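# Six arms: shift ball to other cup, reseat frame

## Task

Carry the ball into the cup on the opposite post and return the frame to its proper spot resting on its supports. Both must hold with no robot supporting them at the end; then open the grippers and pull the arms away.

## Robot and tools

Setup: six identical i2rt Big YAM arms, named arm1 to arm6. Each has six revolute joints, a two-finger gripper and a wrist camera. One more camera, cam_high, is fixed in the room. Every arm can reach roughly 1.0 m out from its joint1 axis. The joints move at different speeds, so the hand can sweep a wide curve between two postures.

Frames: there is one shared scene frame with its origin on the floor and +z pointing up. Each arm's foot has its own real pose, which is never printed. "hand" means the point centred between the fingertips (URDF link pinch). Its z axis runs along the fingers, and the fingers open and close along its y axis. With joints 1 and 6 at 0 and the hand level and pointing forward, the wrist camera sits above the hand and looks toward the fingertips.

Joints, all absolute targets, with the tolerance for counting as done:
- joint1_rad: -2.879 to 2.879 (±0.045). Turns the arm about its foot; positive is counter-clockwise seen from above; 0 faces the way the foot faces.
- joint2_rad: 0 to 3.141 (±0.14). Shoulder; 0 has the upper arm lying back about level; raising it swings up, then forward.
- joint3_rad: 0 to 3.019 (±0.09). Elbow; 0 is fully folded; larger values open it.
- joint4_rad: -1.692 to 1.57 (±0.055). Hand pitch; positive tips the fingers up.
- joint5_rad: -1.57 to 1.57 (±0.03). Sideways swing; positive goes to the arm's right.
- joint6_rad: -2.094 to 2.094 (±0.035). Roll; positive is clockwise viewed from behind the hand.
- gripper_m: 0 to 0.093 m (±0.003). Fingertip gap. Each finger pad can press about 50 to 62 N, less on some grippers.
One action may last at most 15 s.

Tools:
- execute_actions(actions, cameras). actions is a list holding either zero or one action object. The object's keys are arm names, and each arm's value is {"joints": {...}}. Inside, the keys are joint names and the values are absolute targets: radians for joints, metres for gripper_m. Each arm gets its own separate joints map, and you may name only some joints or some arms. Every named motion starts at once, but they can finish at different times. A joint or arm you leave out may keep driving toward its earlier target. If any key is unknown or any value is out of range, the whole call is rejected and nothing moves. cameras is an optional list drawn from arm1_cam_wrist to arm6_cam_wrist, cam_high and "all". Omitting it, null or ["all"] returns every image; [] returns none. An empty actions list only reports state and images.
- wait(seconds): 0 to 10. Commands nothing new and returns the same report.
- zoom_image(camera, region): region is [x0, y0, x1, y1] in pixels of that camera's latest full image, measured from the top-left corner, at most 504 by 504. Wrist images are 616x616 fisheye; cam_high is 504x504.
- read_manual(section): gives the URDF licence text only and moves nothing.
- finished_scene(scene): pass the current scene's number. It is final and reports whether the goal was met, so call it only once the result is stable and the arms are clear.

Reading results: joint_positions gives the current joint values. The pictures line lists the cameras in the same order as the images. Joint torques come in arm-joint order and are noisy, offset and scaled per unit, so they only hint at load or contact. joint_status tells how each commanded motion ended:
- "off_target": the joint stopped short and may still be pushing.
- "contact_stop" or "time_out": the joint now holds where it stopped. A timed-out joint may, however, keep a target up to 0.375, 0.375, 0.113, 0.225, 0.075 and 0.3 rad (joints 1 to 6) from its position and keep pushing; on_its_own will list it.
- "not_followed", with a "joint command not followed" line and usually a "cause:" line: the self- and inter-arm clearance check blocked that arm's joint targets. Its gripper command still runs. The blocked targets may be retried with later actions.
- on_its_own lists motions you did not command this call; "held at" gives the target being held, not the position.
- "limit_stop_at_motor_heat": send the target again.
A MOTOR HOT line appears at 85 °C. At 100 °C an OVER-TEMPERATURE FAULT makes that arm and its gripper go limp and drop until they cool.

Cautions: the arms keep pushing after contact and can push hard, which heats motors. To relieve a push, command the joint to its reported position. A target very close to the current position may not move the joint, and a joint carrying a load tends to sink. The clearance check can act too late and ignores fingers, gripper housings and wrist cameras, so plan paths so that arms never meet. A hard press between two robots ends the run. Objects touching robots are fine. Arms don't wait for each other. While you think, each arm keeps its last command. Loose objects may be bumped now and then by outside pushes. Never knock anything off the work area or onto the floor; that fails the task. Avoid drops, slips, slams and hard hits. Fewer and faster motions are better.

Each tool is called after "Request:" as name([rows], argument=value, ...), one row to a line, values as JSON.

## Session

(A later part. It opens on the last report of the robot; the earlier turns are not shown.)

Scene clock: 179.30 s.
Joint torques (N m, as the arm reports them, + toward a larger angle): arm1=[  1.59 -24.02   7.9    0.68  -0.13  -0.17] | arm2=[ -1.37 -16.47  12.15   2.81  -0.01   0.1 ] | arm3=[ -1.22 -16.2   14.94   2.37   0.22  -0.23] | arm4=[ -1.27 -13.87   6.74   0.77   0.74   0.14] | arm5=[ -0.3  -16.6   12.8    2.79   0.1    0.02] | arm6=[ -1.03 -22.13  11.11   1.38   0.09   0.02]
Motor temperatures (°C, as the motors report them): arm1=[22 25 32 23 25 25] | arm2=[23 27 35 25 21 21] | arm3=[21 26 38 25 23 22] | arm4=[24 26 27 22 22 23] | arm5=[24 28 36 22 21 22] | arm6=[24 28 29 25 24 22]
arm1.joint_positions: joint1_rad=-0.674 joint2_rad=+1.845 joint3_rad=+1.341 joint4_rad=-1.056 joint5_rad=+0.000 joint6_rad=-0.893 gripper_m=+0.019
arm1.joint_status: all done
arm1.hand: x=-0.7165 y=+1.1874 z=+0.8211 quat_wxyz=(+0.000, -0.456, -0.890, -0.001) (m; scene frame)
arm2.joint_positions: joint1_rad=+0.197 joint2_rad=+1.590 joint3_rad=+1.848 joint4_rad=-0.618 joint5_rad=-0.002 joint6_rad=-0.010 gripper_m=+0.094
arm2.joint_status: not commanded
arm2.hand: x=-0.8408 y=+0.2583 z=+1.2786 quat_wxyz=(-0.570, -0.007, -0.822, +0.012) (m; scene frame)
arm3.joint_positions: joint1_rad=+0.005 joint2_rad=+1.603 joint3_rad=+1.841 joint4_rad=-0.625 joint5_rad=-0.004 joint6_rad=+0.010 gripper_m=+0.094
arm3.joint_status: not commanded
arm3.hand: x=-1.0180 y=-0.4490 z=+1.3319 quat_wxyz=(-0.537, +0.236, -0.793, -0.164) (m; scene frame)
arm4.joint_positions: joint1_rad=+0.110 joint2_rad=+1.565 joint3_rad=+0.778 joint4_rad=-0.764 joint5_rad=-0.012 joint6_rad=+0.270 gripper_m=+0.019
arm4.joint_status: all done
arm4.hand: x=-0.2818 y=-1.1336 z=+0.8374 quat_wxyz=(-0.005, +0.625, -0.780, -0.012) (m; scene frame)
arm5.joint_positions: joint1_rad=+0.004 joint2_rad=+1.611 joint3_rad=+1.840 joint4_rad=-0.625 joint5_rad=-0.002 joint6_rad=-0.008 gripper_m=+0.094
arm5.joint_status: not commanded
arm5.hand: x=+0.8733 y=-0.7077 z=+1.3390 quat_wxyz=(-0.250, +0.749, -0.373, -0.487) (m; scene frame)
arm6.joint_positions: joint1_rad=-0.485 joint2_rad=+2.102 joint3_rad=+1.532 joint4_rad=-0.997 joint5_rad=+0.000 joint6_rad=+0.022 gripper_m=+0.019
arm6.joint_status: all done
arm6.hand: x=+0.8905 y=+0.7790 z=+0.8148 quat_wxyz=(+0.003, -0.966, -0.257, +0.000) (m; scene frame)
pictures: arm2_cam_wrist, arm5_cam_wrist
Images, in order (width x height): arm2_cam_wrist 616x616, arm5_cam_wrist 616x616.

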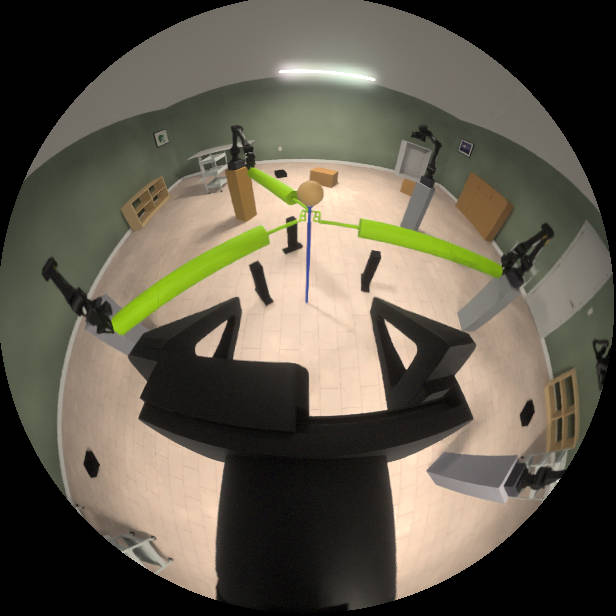

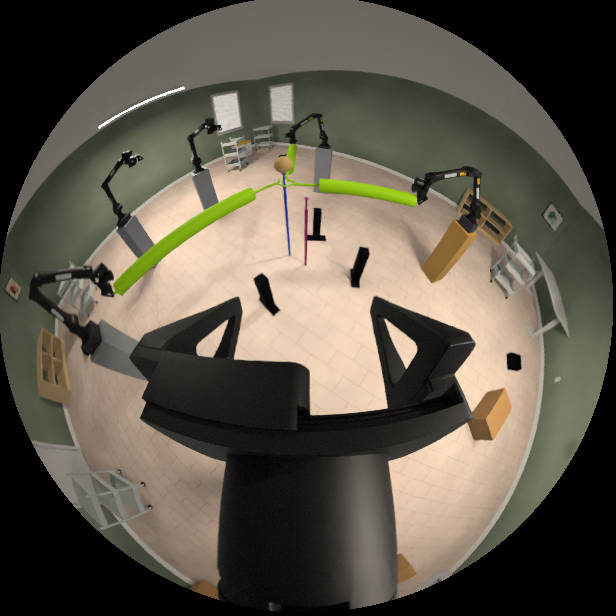

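Request:
execute_actions([
  {"arm1":{"joints":{"joint1_rad":-0.485,"joint2_rad":1.775,"joint3_rad":1.305,"joint4_rad":-1.033,"joint6_rad":-0.705}},"arm4":{"joints":{"joint1_rad":-0.17,"joint2_rad":1.56,"joint3_rad":0.805,"joint4_rad":-0.773,"joint6_rad":0.005}},"arm6":{"joints":{"joint1_rad":-0.38,"joint2_rad":1.895,"joint3_rad":1.255,"joint4_rad":-0.848,"joint6_rad":0.124}}},
], cameras=[])

Request:
execute_actions([
  {"arm1":{"joints":{"joint1_rad":-0.254,"joint2_rad":1.762,"joint3_rad":1.375,"joint4_rad":-1.105,"joint6_rad":-0.474}},"arm4":{"joints":{"joint1_rad":-0.46,"joint2_rad":1.605,"joint3_rad":0.955,"joint4_rad":-0.88,"joint6_rad":-0.287}},"arm6":{"joints":{"joint1_rad":-0.208,"joint2_rad":1.678,"joint3_rad":0.988,"joint4_rad":-0.815,"joint6_rad":0.294}}},
], cameras=[])

Request:
execute_actions([
  {"arm1":{"joints":{"joint1_rad":-0.02,"joint2_rad":1.88,"joint3_rad":1.48,"joint4_rad":-1.087,"joint6_rad":-0.24}},"arm4":{"joints":{"joint1_rad":-0.703,"joint2_rad":1.81,"joint3_rad":1.17,"joint4_rad":-0.877,"joint6_rad":-0.53}},"arm6":{"joints":{"joint1_rad":0.069,"joint2_rad":1.58,"joint3_rad":0.75,"joint4_rad":-0.684,"joint6_rad":0.571}}},
], cameras=["cam_high"])

Request:
execute_actions([
  {"arm1":{"joints":{"joint2_rad":2.105,"joint3_rad":1.37,"joint4_rad":-0.775}},"arm4":{"joints":{"joint2_rad":2.108,"joint3_rad":1.118,"joint4_rad":-0.545}},"arm6":{"joints":{"joint2_rad":2.008,"joint3_rad":0.722,"joint4_rad":-0.238}}},
], cameras=[])

Request:
execute_actions([
  {"arm1":{"joints":{"joint2_rad":2.395,"joint3_rad":1.42,"joint4_rad":-0.54}},"arm4":{"joints":{"joint2_rad":2.45,"joint3_rad":1.22,"joint4_rad":-0.305}},"arm6":{"joints":{"joint2_rad":2.452,"joint3_rad":0.865,"joint4_rad":0.058}}},
], cameras=["cam_high"])

Scene clock: 197.97 s.
Joint torques (N m, as the arm reports them, + toward a larger angle): arm1=[  0.72 -24.04   7.82   0.13  -0.06  -0.22] | arm2=[ -1.51 -16.22  12.18   2.57   0.     0.08] | arm3=[ -1.21 -16.24  14.93   2.35   0.22  -0.24] | arm4=[ -0.7  -12.73   8.46   0.19   0.48   0.05] | arm5=[ -0.1  -16.26  12.64   2.83   0.11   0.06] | arm6=[ -1.68 -16.46   9.55   1.1    0.2   -0.22]
Motor temperatures (°C, as the motors report them): arm1=[22 25 30 23 25 25] | arm2=[23 27 36 25 21 21] | arm3=[21 26 38 25 23 22] | arm4=[24 26 26 22 22 23] | arm5=[24 28 37 22 21 22] | arm6=[24 29 28 25 24 22]
arm1.joint_positions: joint1_rad=-0.478 joint2_rad=+1.824 joint3_rad=+1.292 joint4_rad=-1.023 joint5_rad=+0.000 joint6_rad=-0.697 gripper_m=+0.019
arm1.joint_status: all done
arm1.hand: x=-0.6137 y=+1.1817 z=+0.8152 quat_wxyz=(-0.002, -0.455, -0.890, +0.000) (m; scene frame)
arm2.joint_positions: joint1_rad=+0.197 joint2_rad=+1.590 joint3_rad=+1.848 joint4_rad=-0.618 joint5_rad=-0.002 joint6_rad=-0.010 gripper_m=+0.094
arm2.joint_status: not commanded
arm2.hand: x=-0.8408 y=+0.2583 z=+1.2786 quat_wxyz=(-0.570, -0.007, -0.822, +0.012) (m; scene frame)
arm3.joint_positions: joint1_rad=+0.005 joint2_rad=+1.603 joint3_rad=+1.841 joint4_rad=-0.625 joint5_rad=-0.004 joint6_rad=+0.010 gripper_m=+0.094
arm3.joint_status: not commanded
arm3.hand: x=-1.0180 y=-0.4490 z=+1.3319 quat_wxyz=(-0.537, +0.236, -0.793, -0.164) (m; scene frame)
arm4.joint_positions: joint1_rad=-0.167 joint2_rad=+1.575 joint3_rad=+0.779 joint4_rad=-0.765 joint5_rad=-0.008 joint6_rad=-0.001 gripper_m=+0.019
arm4.joint_status: all done
arm4.hand: x=-0.1818 y=-1.1427 z=+0.8352 quat_wxyz=(-0.006, +0.623, -0.782, -0.007) (m; scene frame)
arm5.joint_positions: joint1_rad=+0.004 joint2_rad=+1.611 joint3_rad=+1.840 joint4_rad=-0.625 joint5_rad=-0.002 joint6_rad=-0.008 gripper_m=+0.094
arm5.joint_status: not commanded
arm5.hand: x=+0.8733 y=-0.7077 z=+1.3390 quat_wxyz=(-0.250, +0.749, -0.373, -0.487) (m; scene frame)
arm6.joint_positions: joint1_rad=-0.366 joint2_rad=+1.929 joint3_rad=+1.240 joint4_rad=-0.869 joint5_rad=-0.003 joint6_rad=+0.140 gripper_m=+0.019
arm6.joint_status: all done
arm6.hand: x=+0.9926 y=+0.7684 z=+0.8170 quat_wxyz=(+0.000, -0.966, -0.257, +0.004) (m; scene frame)
pictures: none
No camera images: the call's "cameras" was empty. Leave "cameras" out to get every camera's image.

Scene clock: 199.07 s.
Joint torques (N m, as the arm reports them, + toward a larger angle): arm1=[  1.13 -23.79  10.34  -0.61  -0.08  -0.29] | arm2=[ -1.68 -16.46  12.35   2.78  -0.01   0.03] | arm3=[ -1.19 -16.23  14.92   2.37   0.22  -0.24] | arm4=[ -0.69 -14.75   9.66  -0.59   0.15   0.05] | arm5=[  0.17 -15.92  12.56   2.86   0.11   0.08] | arm6=[ -1.37 -13.35   9.1    0.74   0.16  -0.13]
Motor temperatures (°C, as the motors report them): arm1=[22 25 31 23 25 25] | arm2=[23 27 36 25 21 21] | arm3=[21 27 39 25 23 22] | arm4=[24 26 26 22 22 23] | arm5=[24 28 37 22 21 22] | arm6=[24 29 27 25 24 22]
arm1.joint_positions: joint1_rad=-0.249 joint2_rad=+1.810 joint3_rad=+1.329 joint4_rad=-1.078 joint5_rad=+0.001 joint6_rad=-0.465 gripper_m=+0.019
arm1.joint_status: all done
arm1.hand: x=-0.4960 y=+1.1825 z=+0.8350 quat_wxyz=(-0.002, -0.457, -0.889, -0.002) (m; scene frame)
arm2.joint_positions: joint1_rad=+0.197 joint2_rad=+1.590 joint3_rad=+1.848 joint4_rad=-0.618 joint5_rad=-0.002 joint6_rad=-0.010 gripper_m=+0.094
arm2.joint_status: not commanded
arm2.hand: x=-0.8408 y=+0.2583 z=+1.2786 quat_wxyz=(-0.570, -0.007, -0.822, +0.012) (m; scene frame)
arm3.joint_positions: joint1_rad=+0.005 joint2_rad=+1.603 joint3_rad=+1.841 joint4_rad=-0.625 joint5_rad=-0.004 joint6_rad=+0.010 gripper_m=+0.094
arm3.joint_status: not commanded
arm3.hand: x=-1.0180 y=-0.4490 z=+1.3319 quat_wxyz=(-0.537, +0.236, -0.793, -0.164) (m; scene frame)
arm4.joint_positions: joint1_rad=-0.456 joint2_rad=+1.623 joint3_rad=+0.920 joint4_rad=-0.853 joint5_rad=-0.001 joint6_rad=-0.293 gripper_m=+0.019
arm4.joint_status: all done
arm4.hand: x=-0.0624 y=-1.1434 z=+0.8577 quat_wxyz=(-0.011, +0.624, -0.781, -0.004) (m; scene frame)
arm5.joint_positions: joint1_rad=+0.004 joint2_rad=+1.611 joint3_rad=+1.840 joint4_rad=-0.625 joint5_rad=-0.002 joint6_rad=-0.008 gripper_m=+0.094
arm5.joint_status: not commanded
arm5.hand: x=+0.8733 y=-0.7077 z=+1.3390 quat_wxyz=(-0.250, +0.749, -0.373, -0.487) (m; scene frame)
arm6.joint_positions: joint1_rad=-0.197 joint2_rad=+1.698 joint3_rad=+0.974 joint4_rad=-0.823 joint5_rad=-0.001 joint6_rad=+0.311 gripper_m=+0.019
arm6.joint_status: all done
arm6.hand: x=+1.1103 y=+0.7686 z=+0.8431 quat_wxyz=(-0.003, -0.967, -0.256, +0.008) (m; scene frame)
pictures: none
No camera images: the call's "cameras" was empty. Leave "cameras" out to get every camera's image.

Scene clock: 200.17 s.
Joint torques (N m, as the arm reports them, + toward a larger angle): arm1=[  1.42 -26.    10.33   0.16  -0.13  -0.27] | arm2=[ -1.73 -15.97  12.1    2.69  -0.01   0.06] | arm3=[ -1.23 -16.21  14.92   2.36   0.22  -0.23] | arm4=[ -0.74 -19.55   8.82   0.05   0.15   0.04] | arm5=[ -0.2  -15.9   12.66   2.84   0.1    0.02] | arm6=[ -0.37 -10.3    8.01   0.81   0.08  -0.1 ]
Motor temperatures (°C, as the motors report them): arm1=[22 25 31 23 25 25] | arm2=[23 27 36 25 21 21] | arm3=[21 27 39 25 23 22] | arm4=[24 26 26 22 22 23] | arm5=[24 28 37 22 21 22] | arm6=[24 29 27 25 24 22]
arm1.joint_positions: joint1_rad=-0.012 joint2_rad=+1.925 joint3_rad=+1.430 joint4_rad=-1.075 joint5_rad=+0.003 joint6_rad=-0.229 gripper_m=+0.019
arm1.joint_status: all done
arm1.hand: x=-0.3650 y=+1.1843 z=+0.8109 quat_wxyz=(+0.002, -0.457, -0.890, -0.005) (m; scene frame)
arm2.joint_positions: joint1_rad=+0.197 joint2_rad=+1.590 joint3_rad=+1.848 joint4_rad=-0.618 joint5_rad=-0.002 joint6_rad=-0.010 gripper_m=+0.094
arm2.joint_status: not commanded
arm2.hand: x=-0.8408 y=+0.2583 z=+1.2786 quat_wxyz=(-0.570, -0.007, -0.822, +0.012) (m; scene frame)
arm3.joint_positions: joint1_rad=+0.005 joint2_rad=+1.603 joint3_rad=+1.841 joint4_rad=-0.625 joint5_rad=-0.004 joint6_rad=+0.010 gripper_m=+0.094
arm3.joint_status: not commanded
arm3.hand: x=-1.0180 y=-0.4490 z=+1.3319 quat_wxyz=(-0.537, +0.236, -0.793, -0.164) (m; scene frame)
arm4.joint_positions: joint1_rad=-0.699 joint2_rad=+1.840 joint3_rad=+1.146 joint4_rad=-0.865 joint5_rad=-0.002 joint6_rad=-0.534 gripper_m=+0.019
arm4.joint_status: all done
arm4.hand: x=+0.0715 y=-1.1433 z=+0.8335 quat_wxyz=(-0.010, +0.623, -0.782, -0.002) (m; scene frame)
arm5.joint_positions: joint1_rad=+0.004 joint2_rad=+1.611 joint3_rad=+1.840 joint4_rad=-0.625 joint5_rad=-0.002 joint6_rad=-0.008 gripper_m=+0.094
arm5.joint_status: not commanded
arm5.hand: x=+0.8733 y=-0.7077 z=+1.3390 quat_wxyz=(-0.250, +0.749, -0.373, -0.487) (m; scene frame)
arm6.joint_positions: joint1_rad=+0.076 joint2_rad=+1.602 joint3_rad=+0.736 joint4_rad=-0.693 joint5_rad=+0.000 joint6_rad=+0.579 gripper_m=+0.019
arm6.joint_status: all done
arm6.hand: x=+1.2410 y=+0.7714 z=+0.8148 quat_wxyz=(-0.001, -0.966, -0.259, +0.002) (m; scene frame)
pictures: cam_high
Images, in order (width x height): cam_high 504x504.

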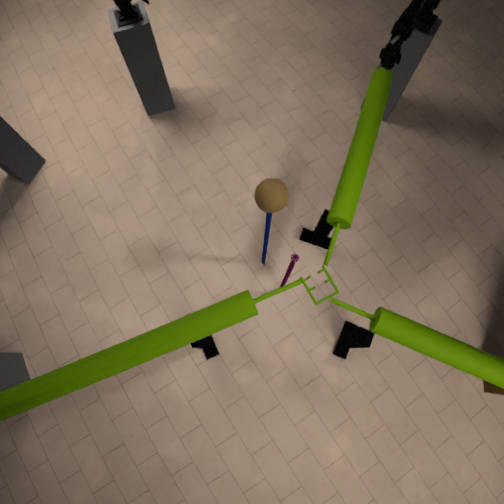

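Scene clock: 201.33 s.
Joint torques (N m, as the arm reports them, + toward a larger angle): arm1=[  1.81 -27.63   6.52   0.5   -0.25  -0.27] | arm2=[ -1.46 -16.7   12.2    2.74  -0.01   0.07] | arm3=[ -1.21 -16.22  14.94   2.35   0.22  -0.23] | arm4=[ -1.26 -21.8    4.97   0.38   0.16  -0.01] | arm5=[  0.14 -16.4   12.7    2.77   0.13   0.05] | arm6=[ -1.07 -11.51   3.17   0.66   0.22  -0.04]
Motor temperatures (°C, as the motors report them): arm1=[22 25 31 23 25 25] | arm2=[23 27 36 25 21 21] | arm3=[21 27 39 25 23 22] | arm4=[24 26 26 22 22 23] | arm5=[24 28 37 22 21 22] | arm6=[24 29 27 25 24 22]
arm1.joint_positions: joint1_rad=-0.016 joint2_rad=+2.159 joint3_rad=+1.355 joint4_rad=-0.773 joint5_rad=+0.006 joint6_rad=-0.230 gripper_m=+0.019
arm1.joint_status: all done
arm1.hand: x=-0.3672 y=+1.1867 z=+0.6628 quat_wxyz=(+0.006, -0.458, -0.889, -0.007) (m; scene frame)
arm2.joint_positions: joint1_rad=+0.197 joint2_rad=+1.590 joint3_rad=+1.848 joint4_rad=-0.618 joint5_rad=-0.002 joint6_rad=-0.010 gripper_m=+0.094
arm2.joint_status: not commanded
arm2.hand: x=-0.8408 y=+0.2583 z=+1.2786 quat_wxyz=(-0.570, -0.007, -0.822, +0.012) (m; scene frame)
arm3.joint_positions: joint1_rad=+0.005 joint2_rad=+1.603 joint3_rad=+1.841 joint4_rad=-0.625 joint5_rad=-0.004 joint6_rad=+0.010 gripper_m=+0.094
arm3.joint_status: not commanded
arm3.hand: x=-1.0180 y=-0.4490 z=+1.3319 quat_wxyz=(-0.537, +0.236, -0.793, -0.164) (m; scene frame)
arm4.joint_positions: joint1_rad=-0.691 joint2_rad=+2.146 joint3_rad=+1.118 joint4_rad=-0.542 joint5_rad=-0.002 joint6_rad=-0.531 gripper_m=+0.019
arm4.joint_status: all done
arm4.hand: x=+0.0679 y=-1.1415 z=+0.6845 quat_wxyz=(-0.004, +0.625, -0.780, -0.002) (m; scene frame)
arm5.joint_positions: joint1_rad=+0.004 joint2_rad=+1.611 joint3_rad=+1.840 joint4_rad=-0.625 joint5_rad=-0.002 joint6_rad=-0.008 gripper_m=+0.094
arm5.joint_status: not commanded
arm5.hand: x=+0.8733 y=-0.7077 z=+1.3390 quat_wxyz=(-0.250, +0.749, -0.373, -0.487) (m; scene frame)
arm6.joint_positions: joint1_rad=+0.073 joint2_rad=+2.024 joint3_rad=+0.718 joint4_rad=-0.246 joint5_rad=-0.002 joint6_rad=+0.578 gripper_m=+0.019
arm6.joint_status: all done
arm6.hand: x=+1.2401 y=+0.7716 z=+0.6713 quat_wxyz=(-0.004, -0.966, -0.258, +0.004) (m; scene frame)
pictures: none
No camera images: the call's "cameras" was empty. Leave "cameras" out to get every camera's image.

Scene clock: 202.40 s.
Joint torques (N m, as the arm reports them, + toward a larger angle): arm1=[  2.98 -28.24   5.02   0.14  -0.19  -0.18] | arm2=[ -1.77 -16.15  12.19   2.64  -0.01   0.07] | arm3=[ -1.2  -16.2   14.93   2.36   0.22  -0.24] | arm4=[ -1.41 -21.92   3.46   0.47   0.25  -0.02] | arm5=[  0.36 -16.31  12.67   2.77   0.08   0.03] | arm6=[  0.39 -13.33   0.27   0.5    0.02  -0.08]
Motor temperatures (°C, as the motors report them): arm1=[22 25 30 23 25 25] | arm2=[23 27 36 25 21 21] | arm3=[21 27 39 25 23 22] | arm4=[24 26 26 22 22 23] | arm5=[24 28 37 22 21 22] | arm6=[24 29 27 25 24 22]
arm1.joint_positions: joint1_rad=-0.026 joint2_rad=+2.446 joint3_rad=+1.408 joint4_rad=-0.530 joint5_rad=+0.004 joint6_rad=-0.236 gripper_m=+0.019
arm1.joint_status: all done
arm1.hand: x=-0.3718 y=+1.1877 z=+0.5218 quat_wxyz=(+0.001, -0.460, -0.888, -0.004) (m; scene frame)
arm2.joint_positions: joint1_rad=+0.197 joint2_rad=+1.590 joint3_rad=+1.848 joint4_rad=-0.618 joint5_rad=-0.002 joint6_rad=-0.010 gripper_m=+0.094
arm2.joint_status: not commanded
arm2.hand: x=-0.8408 y=+0.2583 z=+1.2786 quat_wxyz=(-0.570, -0.007, -0.822, +0.012) (m; scene frame)
arm3.joint_positions: joint1_rad=+0.005 joint2_rad=+1.603 joint3_rad=+1.841 joint4_rad=-0.625 joint5_rad=-0.004 joint6_rad=+0.010 gripper_m=+0.094
arm3.joint_status: not commanded
arm3.hand: x=-1.0180 y=-0.4490 z=+1.3319 quat_wxyz=(-0.537, +0.236, -0.793, -0.164) (m; scene frame)
arm4.joint_positions: joint1_rad=-0.688 joint2_rad=+2.479 joint3_rad=+1.217 joint4_rad=-0.304 joint5_rad=-0.004 joint6_rad=-0.527 gripper_m=+0.019
arm4.joint_status: all done
arm4.hand: x=+0.0654 y=-1.1412 z=+0.5461 quat_wxyz=(-0.006, +0.625, -0.781, -0.003) (m; scene frame)
arm5.joint_positions: joint1_rad=+0.004 joint2_rad=+1.611 joint3_rad=+1.840 joint4_rad=-0.625 joint5_rad=-0.002 joint6_rad=-0.008 gripper_m=+0.094
arm5.joint_status: not commanded
arm5.hand: x=+0.8733 y=-0.7077 z=+1.3390 quat_wxyz=(-0.250, +0.749, -0.373, -0.487) (m; scene frame)
arm6.joint_positions: joint1_rad=+0.069 joint2_rad=+2.466 joint3_rad=+0.865 joint4_rad=+0.055 joint5_rad=+0.003 joint6_rad=+0.576 gripper_m=+0.019
arm6.joint_status: all done
arm6.hand: x=+1.2378 y=+0.7726 z=+0.5314 quat_wxyz=(-0.005, -0.966, -0.257, +0.008) (m; scene frame)
pictures: cam_high
Images, in order (width x height): cam_high 504x504.

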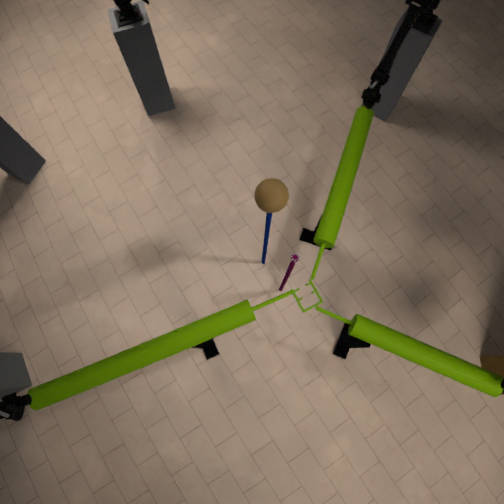

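Request:
execute_actions([
  {"arm1":{"joints":{"joint1_rad":-0.015,"joint2_rad":2.605,"joint3_rad":1.54,"joint4_rad":-0.44}},"arm4":{"joints":{"joint1_rad":-0.72,"joint2_rad":2.695,"joint3_rad":1.372,"joint4_rad":-0.222}},"arm6":{"joints":{"joint1_rad":0.085,"joint2_rad":2.738,"joint3_rad":1.051,"joint4_rad":0.158}}},
], cameras=["cam_high"])

Scene clock: 206.37 s.
Joint torques (N m, as the arm reports them, + toward a larger angle): arm1=[  3.58 -28.32   4.42   0.58  -0.27  -0.17] | arm2=[ -1.68 -16.82  12.3    2.69   0.03   0.07] | arm3=[ -1.2  -16.18  14.92   2.36   0.22  -0.23] | arm4=[ -1.5  -22.09   2.56   0.6    0.36   0.13] | arm5=[ -0.27 -16.25  12.69   2.73   0.13   0.04] | arm6=[  0.   -13.76  -0.97   0.77  -0.08  -0.17]
Motor temperatures (°C, as the motors report them): arm1=[22 26 30 23 25 25] | arm2=[23 27 37 25 21 21] | arm3=[21 27 39 25 23 22] | arm4=[24 27 26 22 22 23] | arm5=[24 28 38 22 21 22] | arm6=[24 28 26 25 24 22]
arm1.joint_positions: joint1_rad=-0.025 joint2_rad=+2.647 joint3_rad=+1.529 joint4_rad=-0.436 joint5_rad=+0.006 joint6_rad=-0.237 gripper_m=+0.019
arm1.joint_status: all done
arm1.hand: x=-0.3688 y=+1.1817 z=+0.4367 quat_wxyz=(-0.003, -0.459, -0.889, +0.001) (m; scene frame)
arm2.joint_positions: joint1_rad=+0.197 joint2_rad=+1.590 joint3_rad=+1.848 joint4_rad=-0.618 joint5_rad=-0.002 joint6_rad=-0.010 gripper_m=+0.094
arm2.joint_status: not commanded
arm2.hand: x=-0.8408 y=+0.2583 z=+1.2786 quat_wxyz=(-0.570, -0.007, -0.822, +0.012) (m; scene frame)
arm3.joint_positions: joint1_rad=+0.005 joint2_rad=+1.603 joint3_rad=+1.841 joint4_rad=-0.625 joint5_rad=-0.004 joint6_rad=+0.010 gripper_m=+0.094
arm3.joint_status: not commanded
arm3.hand: x=-1.0180 y=-0.4490 z=+1.3319 quat_wxyz=(-0.537, +0.236, -0.793, -0.164) (m; scene frame)
arm4.joint_positions: joint1_rad=-0.707 joint2_rad=+2.717 joint3_rad=+1.371 joint4_rad=-0.224 joint5_rad=-0.006 joint6_rad=-0.545 gripper_m=+0.019
arm4.joint_status: all done
arm4.hand: x=+0.0728 y=-1.1460 z=+0.4527 quat_wxyz=(-0.004, +0.625, -0.781, -0.004) (m; scene frame)
arm5.joint_positions: joint1_rad=+0.004 joint2_rad=+1.611 joint3_rad=+1.840 joint4_rad=-0.625 joint5_rad=-0.002 joint6_rad=-0.008 gripper_m=+0.094
arm5.joint_status: not commanded
arm5.hand: x=+0.8733 y=-0.7077 z=+1.3390 quat_wxyz=(-0.250, +0.749, -0.373, -0.487) (m; scene frame)
arm6.joint_positions: joint1_rad=+0.086 joint2_rad=+2.749 joint3_rad=+1.053 joint4_rad=+0.153 joint5_rad=+0.006 joint6_rad=+0.586 gripper_m=+0.019
arm6.joint_status: all done
arm6.hand: x=+1.2417 y=+0.7689 z=+0.4324 quat_wxyz=(-0.005, -0.965, -0.260, +0.010) (m; scene frame)
pictures: cam_high
Images, in order (width x height): cam_high 504x504.

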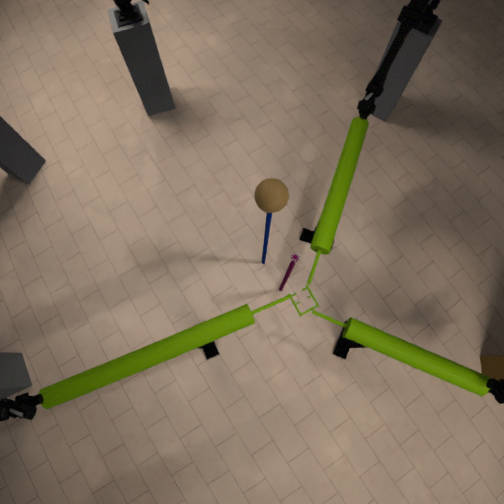

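Request:
execute_actions([
  {"arm1":{"joints":{"gripper_m":0.093}},"arm4":{"joints":{"gripper_m":0.093}},"arm6":{"joints":{"gripper_m":0.093}}},
], cameras=[])

Request:
execute_actions([
  {"arm1":{"joints":{"joint2_rad":2.105,"joint3_rad":1.3,"joint4_rad":-0.775}},"arm4":{"joints":{"joint2_rad":2.108,"joint3_rad":1.05,"joint4_rad":-0.545}},"arm6":{"joints":{"joint2_rad":2.008,"joint3_rad":0.68,"joint4_rad":-0.238}}},
], cameras=["cam_high"])

Request:
finished_scene(scene=1)

Scene clock: 212.97 s.
Joint torques (N m, as the arm reports them, + toward a larger angle): arm1=[  3.03 -25.73   4.95   0.42  -0.19  -0.23] | arm2=[ -1.29 -16.1   12.33   2.68   0.03   0.05] | arm3=[ -1.19 -16.19  14.93   2.35   0.22  -0.23] | arm4=[ -1.1  -21.5    2.71   0.6    0.26   0.08] | arm5=[  0.   -16.4   12.53   2.76   0.13   0.06] | arm6=[ -0.28 -15.07  -1.31   0.5    0.03  -0.21]
Motor temperatures (°C, as the motors report them): arm1=[22 26 29 23 25 25] | arm2=[23 27 37 25 21 21] | arm3=[21 27 39 25 23 22] | arm4=[24 27 25 22 22 23] | arm5=[24 28 38 22 21 22] | arm6=[24 28 25 25 24 22]
arm1.joint_positions: joint1_rad=-0.025 joint2_rad=+2.628 joint3_rad=+1.529 joint4_rad=-0.436 joint5_rad=+0.003 joint6_rad=-0.237 gripper_m=+0.093
arm1.joint_status: all done
arm1.hand: x=-0.3651 y=+1.1733 z=+0.4472 quat_wxyz=(-0.011, -0.459, -0.888, +0.006) (m; scene frame)
arm2.joint_positions: joint1_rad=+0.197 joint2_rad=+1.590 joint3_rad=+1.848 joint4_rad=-0.618 joint5_rad=-0.002 joint6_rad=-0.010 gripper_m=+0.094
arm2.joint_status: not commanded
arm2.hand: x=-0.8408 y=+0.2583 z=+1.2786 quat_wxyz=(-0.570, -0.007, -0.822, +0.012) (m; scene frame)
arm3.joint_positions: joint1_rad=+0.005 joint2_rad=+1.603 joint3_rad=+1.841 joint4_rad=-0.625 joint5_rad=-0.004 joint6_rad=+0.010 gripper_m=+0.094
arm3.joint_status: not commanded
arm3.hand: x=-1.0180 y=-0.4490 z=+1.3319 quat_wxyz=(-0.537, +0.236, -0.793, -0.164) (m; scene frame)
arm4.joint_positions: joint1_rad=-0.710 joint2_rad=+2.710 joint3_rad=+1.371 joint4_rad=-0.224 joint5_rad=-0.004 joint6_rad=-0.540 gripper_m=+0.093
arm4.joint_status: all done
arm4.hand: x=+0.0765 y=-1.1449 z=+0.4557 quat_wxyz=(-0.008, +0.621, -0.783, -0.003) (m; scene frame)
arm5.joint_positions: joint1_rad=+0.004 joint2_rad=+1.611 joint3_rad=+1.840 joint4_rad=-0.625 joint5_rad=-0.002 joint6_rad=-0.008 gripper_m=+0.094
arm5.joint_status: not commanded
arm5.hand: x=+0.8733 y=-0.7077 z=+1.3390 quat_wxyz=(-0.250, +0.749, -0.373, -0.487) (m; scene frame)
arm6.joint_positions: joint1_rad=+0.086 joint2_rad=+2.749 joint3_rad=+1.053 joint4_rad=+0.153 joint5_rad=+0.004 joint6_rad=+0.582 gripper_m=+0.093
arm6.joint_status: all done
arm6.hand: x=+1.2420 y=+0.7687 z=+0.4324 quat_wxyz=(-0.005, -0.965, -0.262, +0.009) (m; scene frame)
pictures: none
No camera images: the call's "cameras" was empty. Leave "cameras" out to get every camera's image.

Scene clock: 214.43 s.
Joint torques (N m, as the arm reports them, + toward a larger angle): arm1=[  2.66 -22.27   6.2   -0.02  -0.17  -0.19] | arm2=[ -1.7  -16.57  12.19   2.65   0.04   0.06] | arm3=[ -1.2  -16.22  14.93   2.37   0.22  -0.24] | arm4=[ -1.2  -16.61   4.79  -0.21   0.25   0.08] | arm5=[ -0.05 -16.14  12.56   2.73   0.15   0.02] | arm6=[ -0.47 -10.32   2.6   -0.02   0.    -0.19]
Motor temperatures (°C, as the motors report them): arm1=[22 26 29 23 25 25] | arm2=[23 27 37 25 21 21] | arm3=[21 27 39 25 23 22] | arm4=[24 27 25 22 21 23] | arm5=[24 28 38 22 21 22] | arm6=[24 28 25 25 24 22]
arm1.joint_positions: joint1_rad=-0.025 joint2_rad=+2.112 joint3_rad=+1.287 joint4_rad=-0.761 joint5_rad=+0.003 joint6_rad=-0.237 gripper_m=+0.093
arm1.joint_status: all done
arm1.hand: x=-0.3796 y=+1.2045 z=+0.6697 quat_wxyz=(+0.008, -0.459, -0.889, -0.010) (m; scene frame)
arm2.joint_positions: joint1_rad=+0.197 joint2_rad=+1.590 joint3_rad=+1.848 joint4_rad=-0.618 joint5_rad=-0.002 joint6_rad=-0.010 gripper_m=+0.094
arm2.joint_status: not commanded
arm2.hand: x=-0.8408 y=+0.2583 z=+1.2786 quat_wxyz=(-0.570, -0.007, -0.822, +0.012) (m; scene frame)
arm3.joint_positions: joint1_rad=+0.005 joint2_rad=+1.603 joint3_rad=+1.841 joint4_rad=-0.625 joint5_rad=-0.004 joint6_rad=+0.010 gripper_m=+0.094
arm3.joint_status: not commanded
arm3.hand: x=-1.0180 y=-0.4490 z=+1.3319 quat_wxyz=(-0.537, +0.236, -0.793, -0.164) (m; scene frame)
arm4.joint_positions: joint1_rad=-0.710 joint2_rad=+2.099 joint3_rad=+1.052 joint4_rad=-0.528 joint5_rad=-0.004 joint6_rad=-0.539 gripper_m=+0.093
arm4.joint_status: all done
arm4.hand: x=+0.0593 y=-1.1628 z=+0.6926 quat_wxyz=(-0.001, +0.621, -0.784, -0.002) (m; scene frame)
arm5.joint_positions: joint1_rad=+0.004 joint2_rad=+1.611 joint3_rad=+1.840 joint4_rad=-0.625 joint5_rad=-0.002 joint6_rad=-0.008 gripper_m=+0.094
arm5.joint_status: not commanded
arm5.hand: x=+0.8733 y=-0.7077 z=+1.3390 quat_wxyz=(-0.250, +0.749, -0.373, -0.487) (m; scene frame)
arm6.joint_positions: joint1_rad=+0.086 joint2_rad=+2.004 joint3_rad=+0.683 joint4_rad=-0.230 joint5_rad=+0.004 joint6_rad=+0.581 gripper_m=+0.093
arm6.joint_status: all done
arm6.hand: x=+1.2483 y=+0.7805 z=+0.6745 quat_wxyz=(-0.002, -0.965, -0.263, +0.006) (m; scene frame)
pictures: cam_high
Images, in order (width x height): cam_high 504x504.

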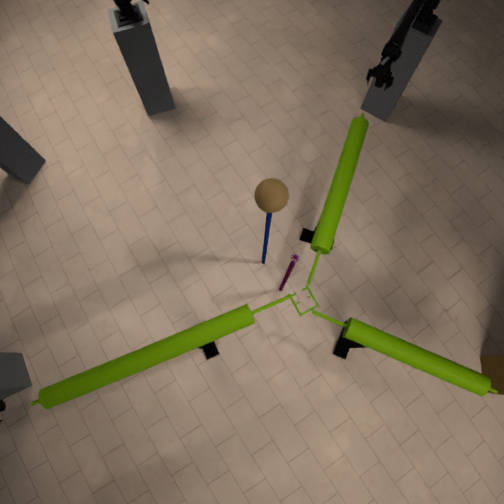

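The scene is finished: the task was done.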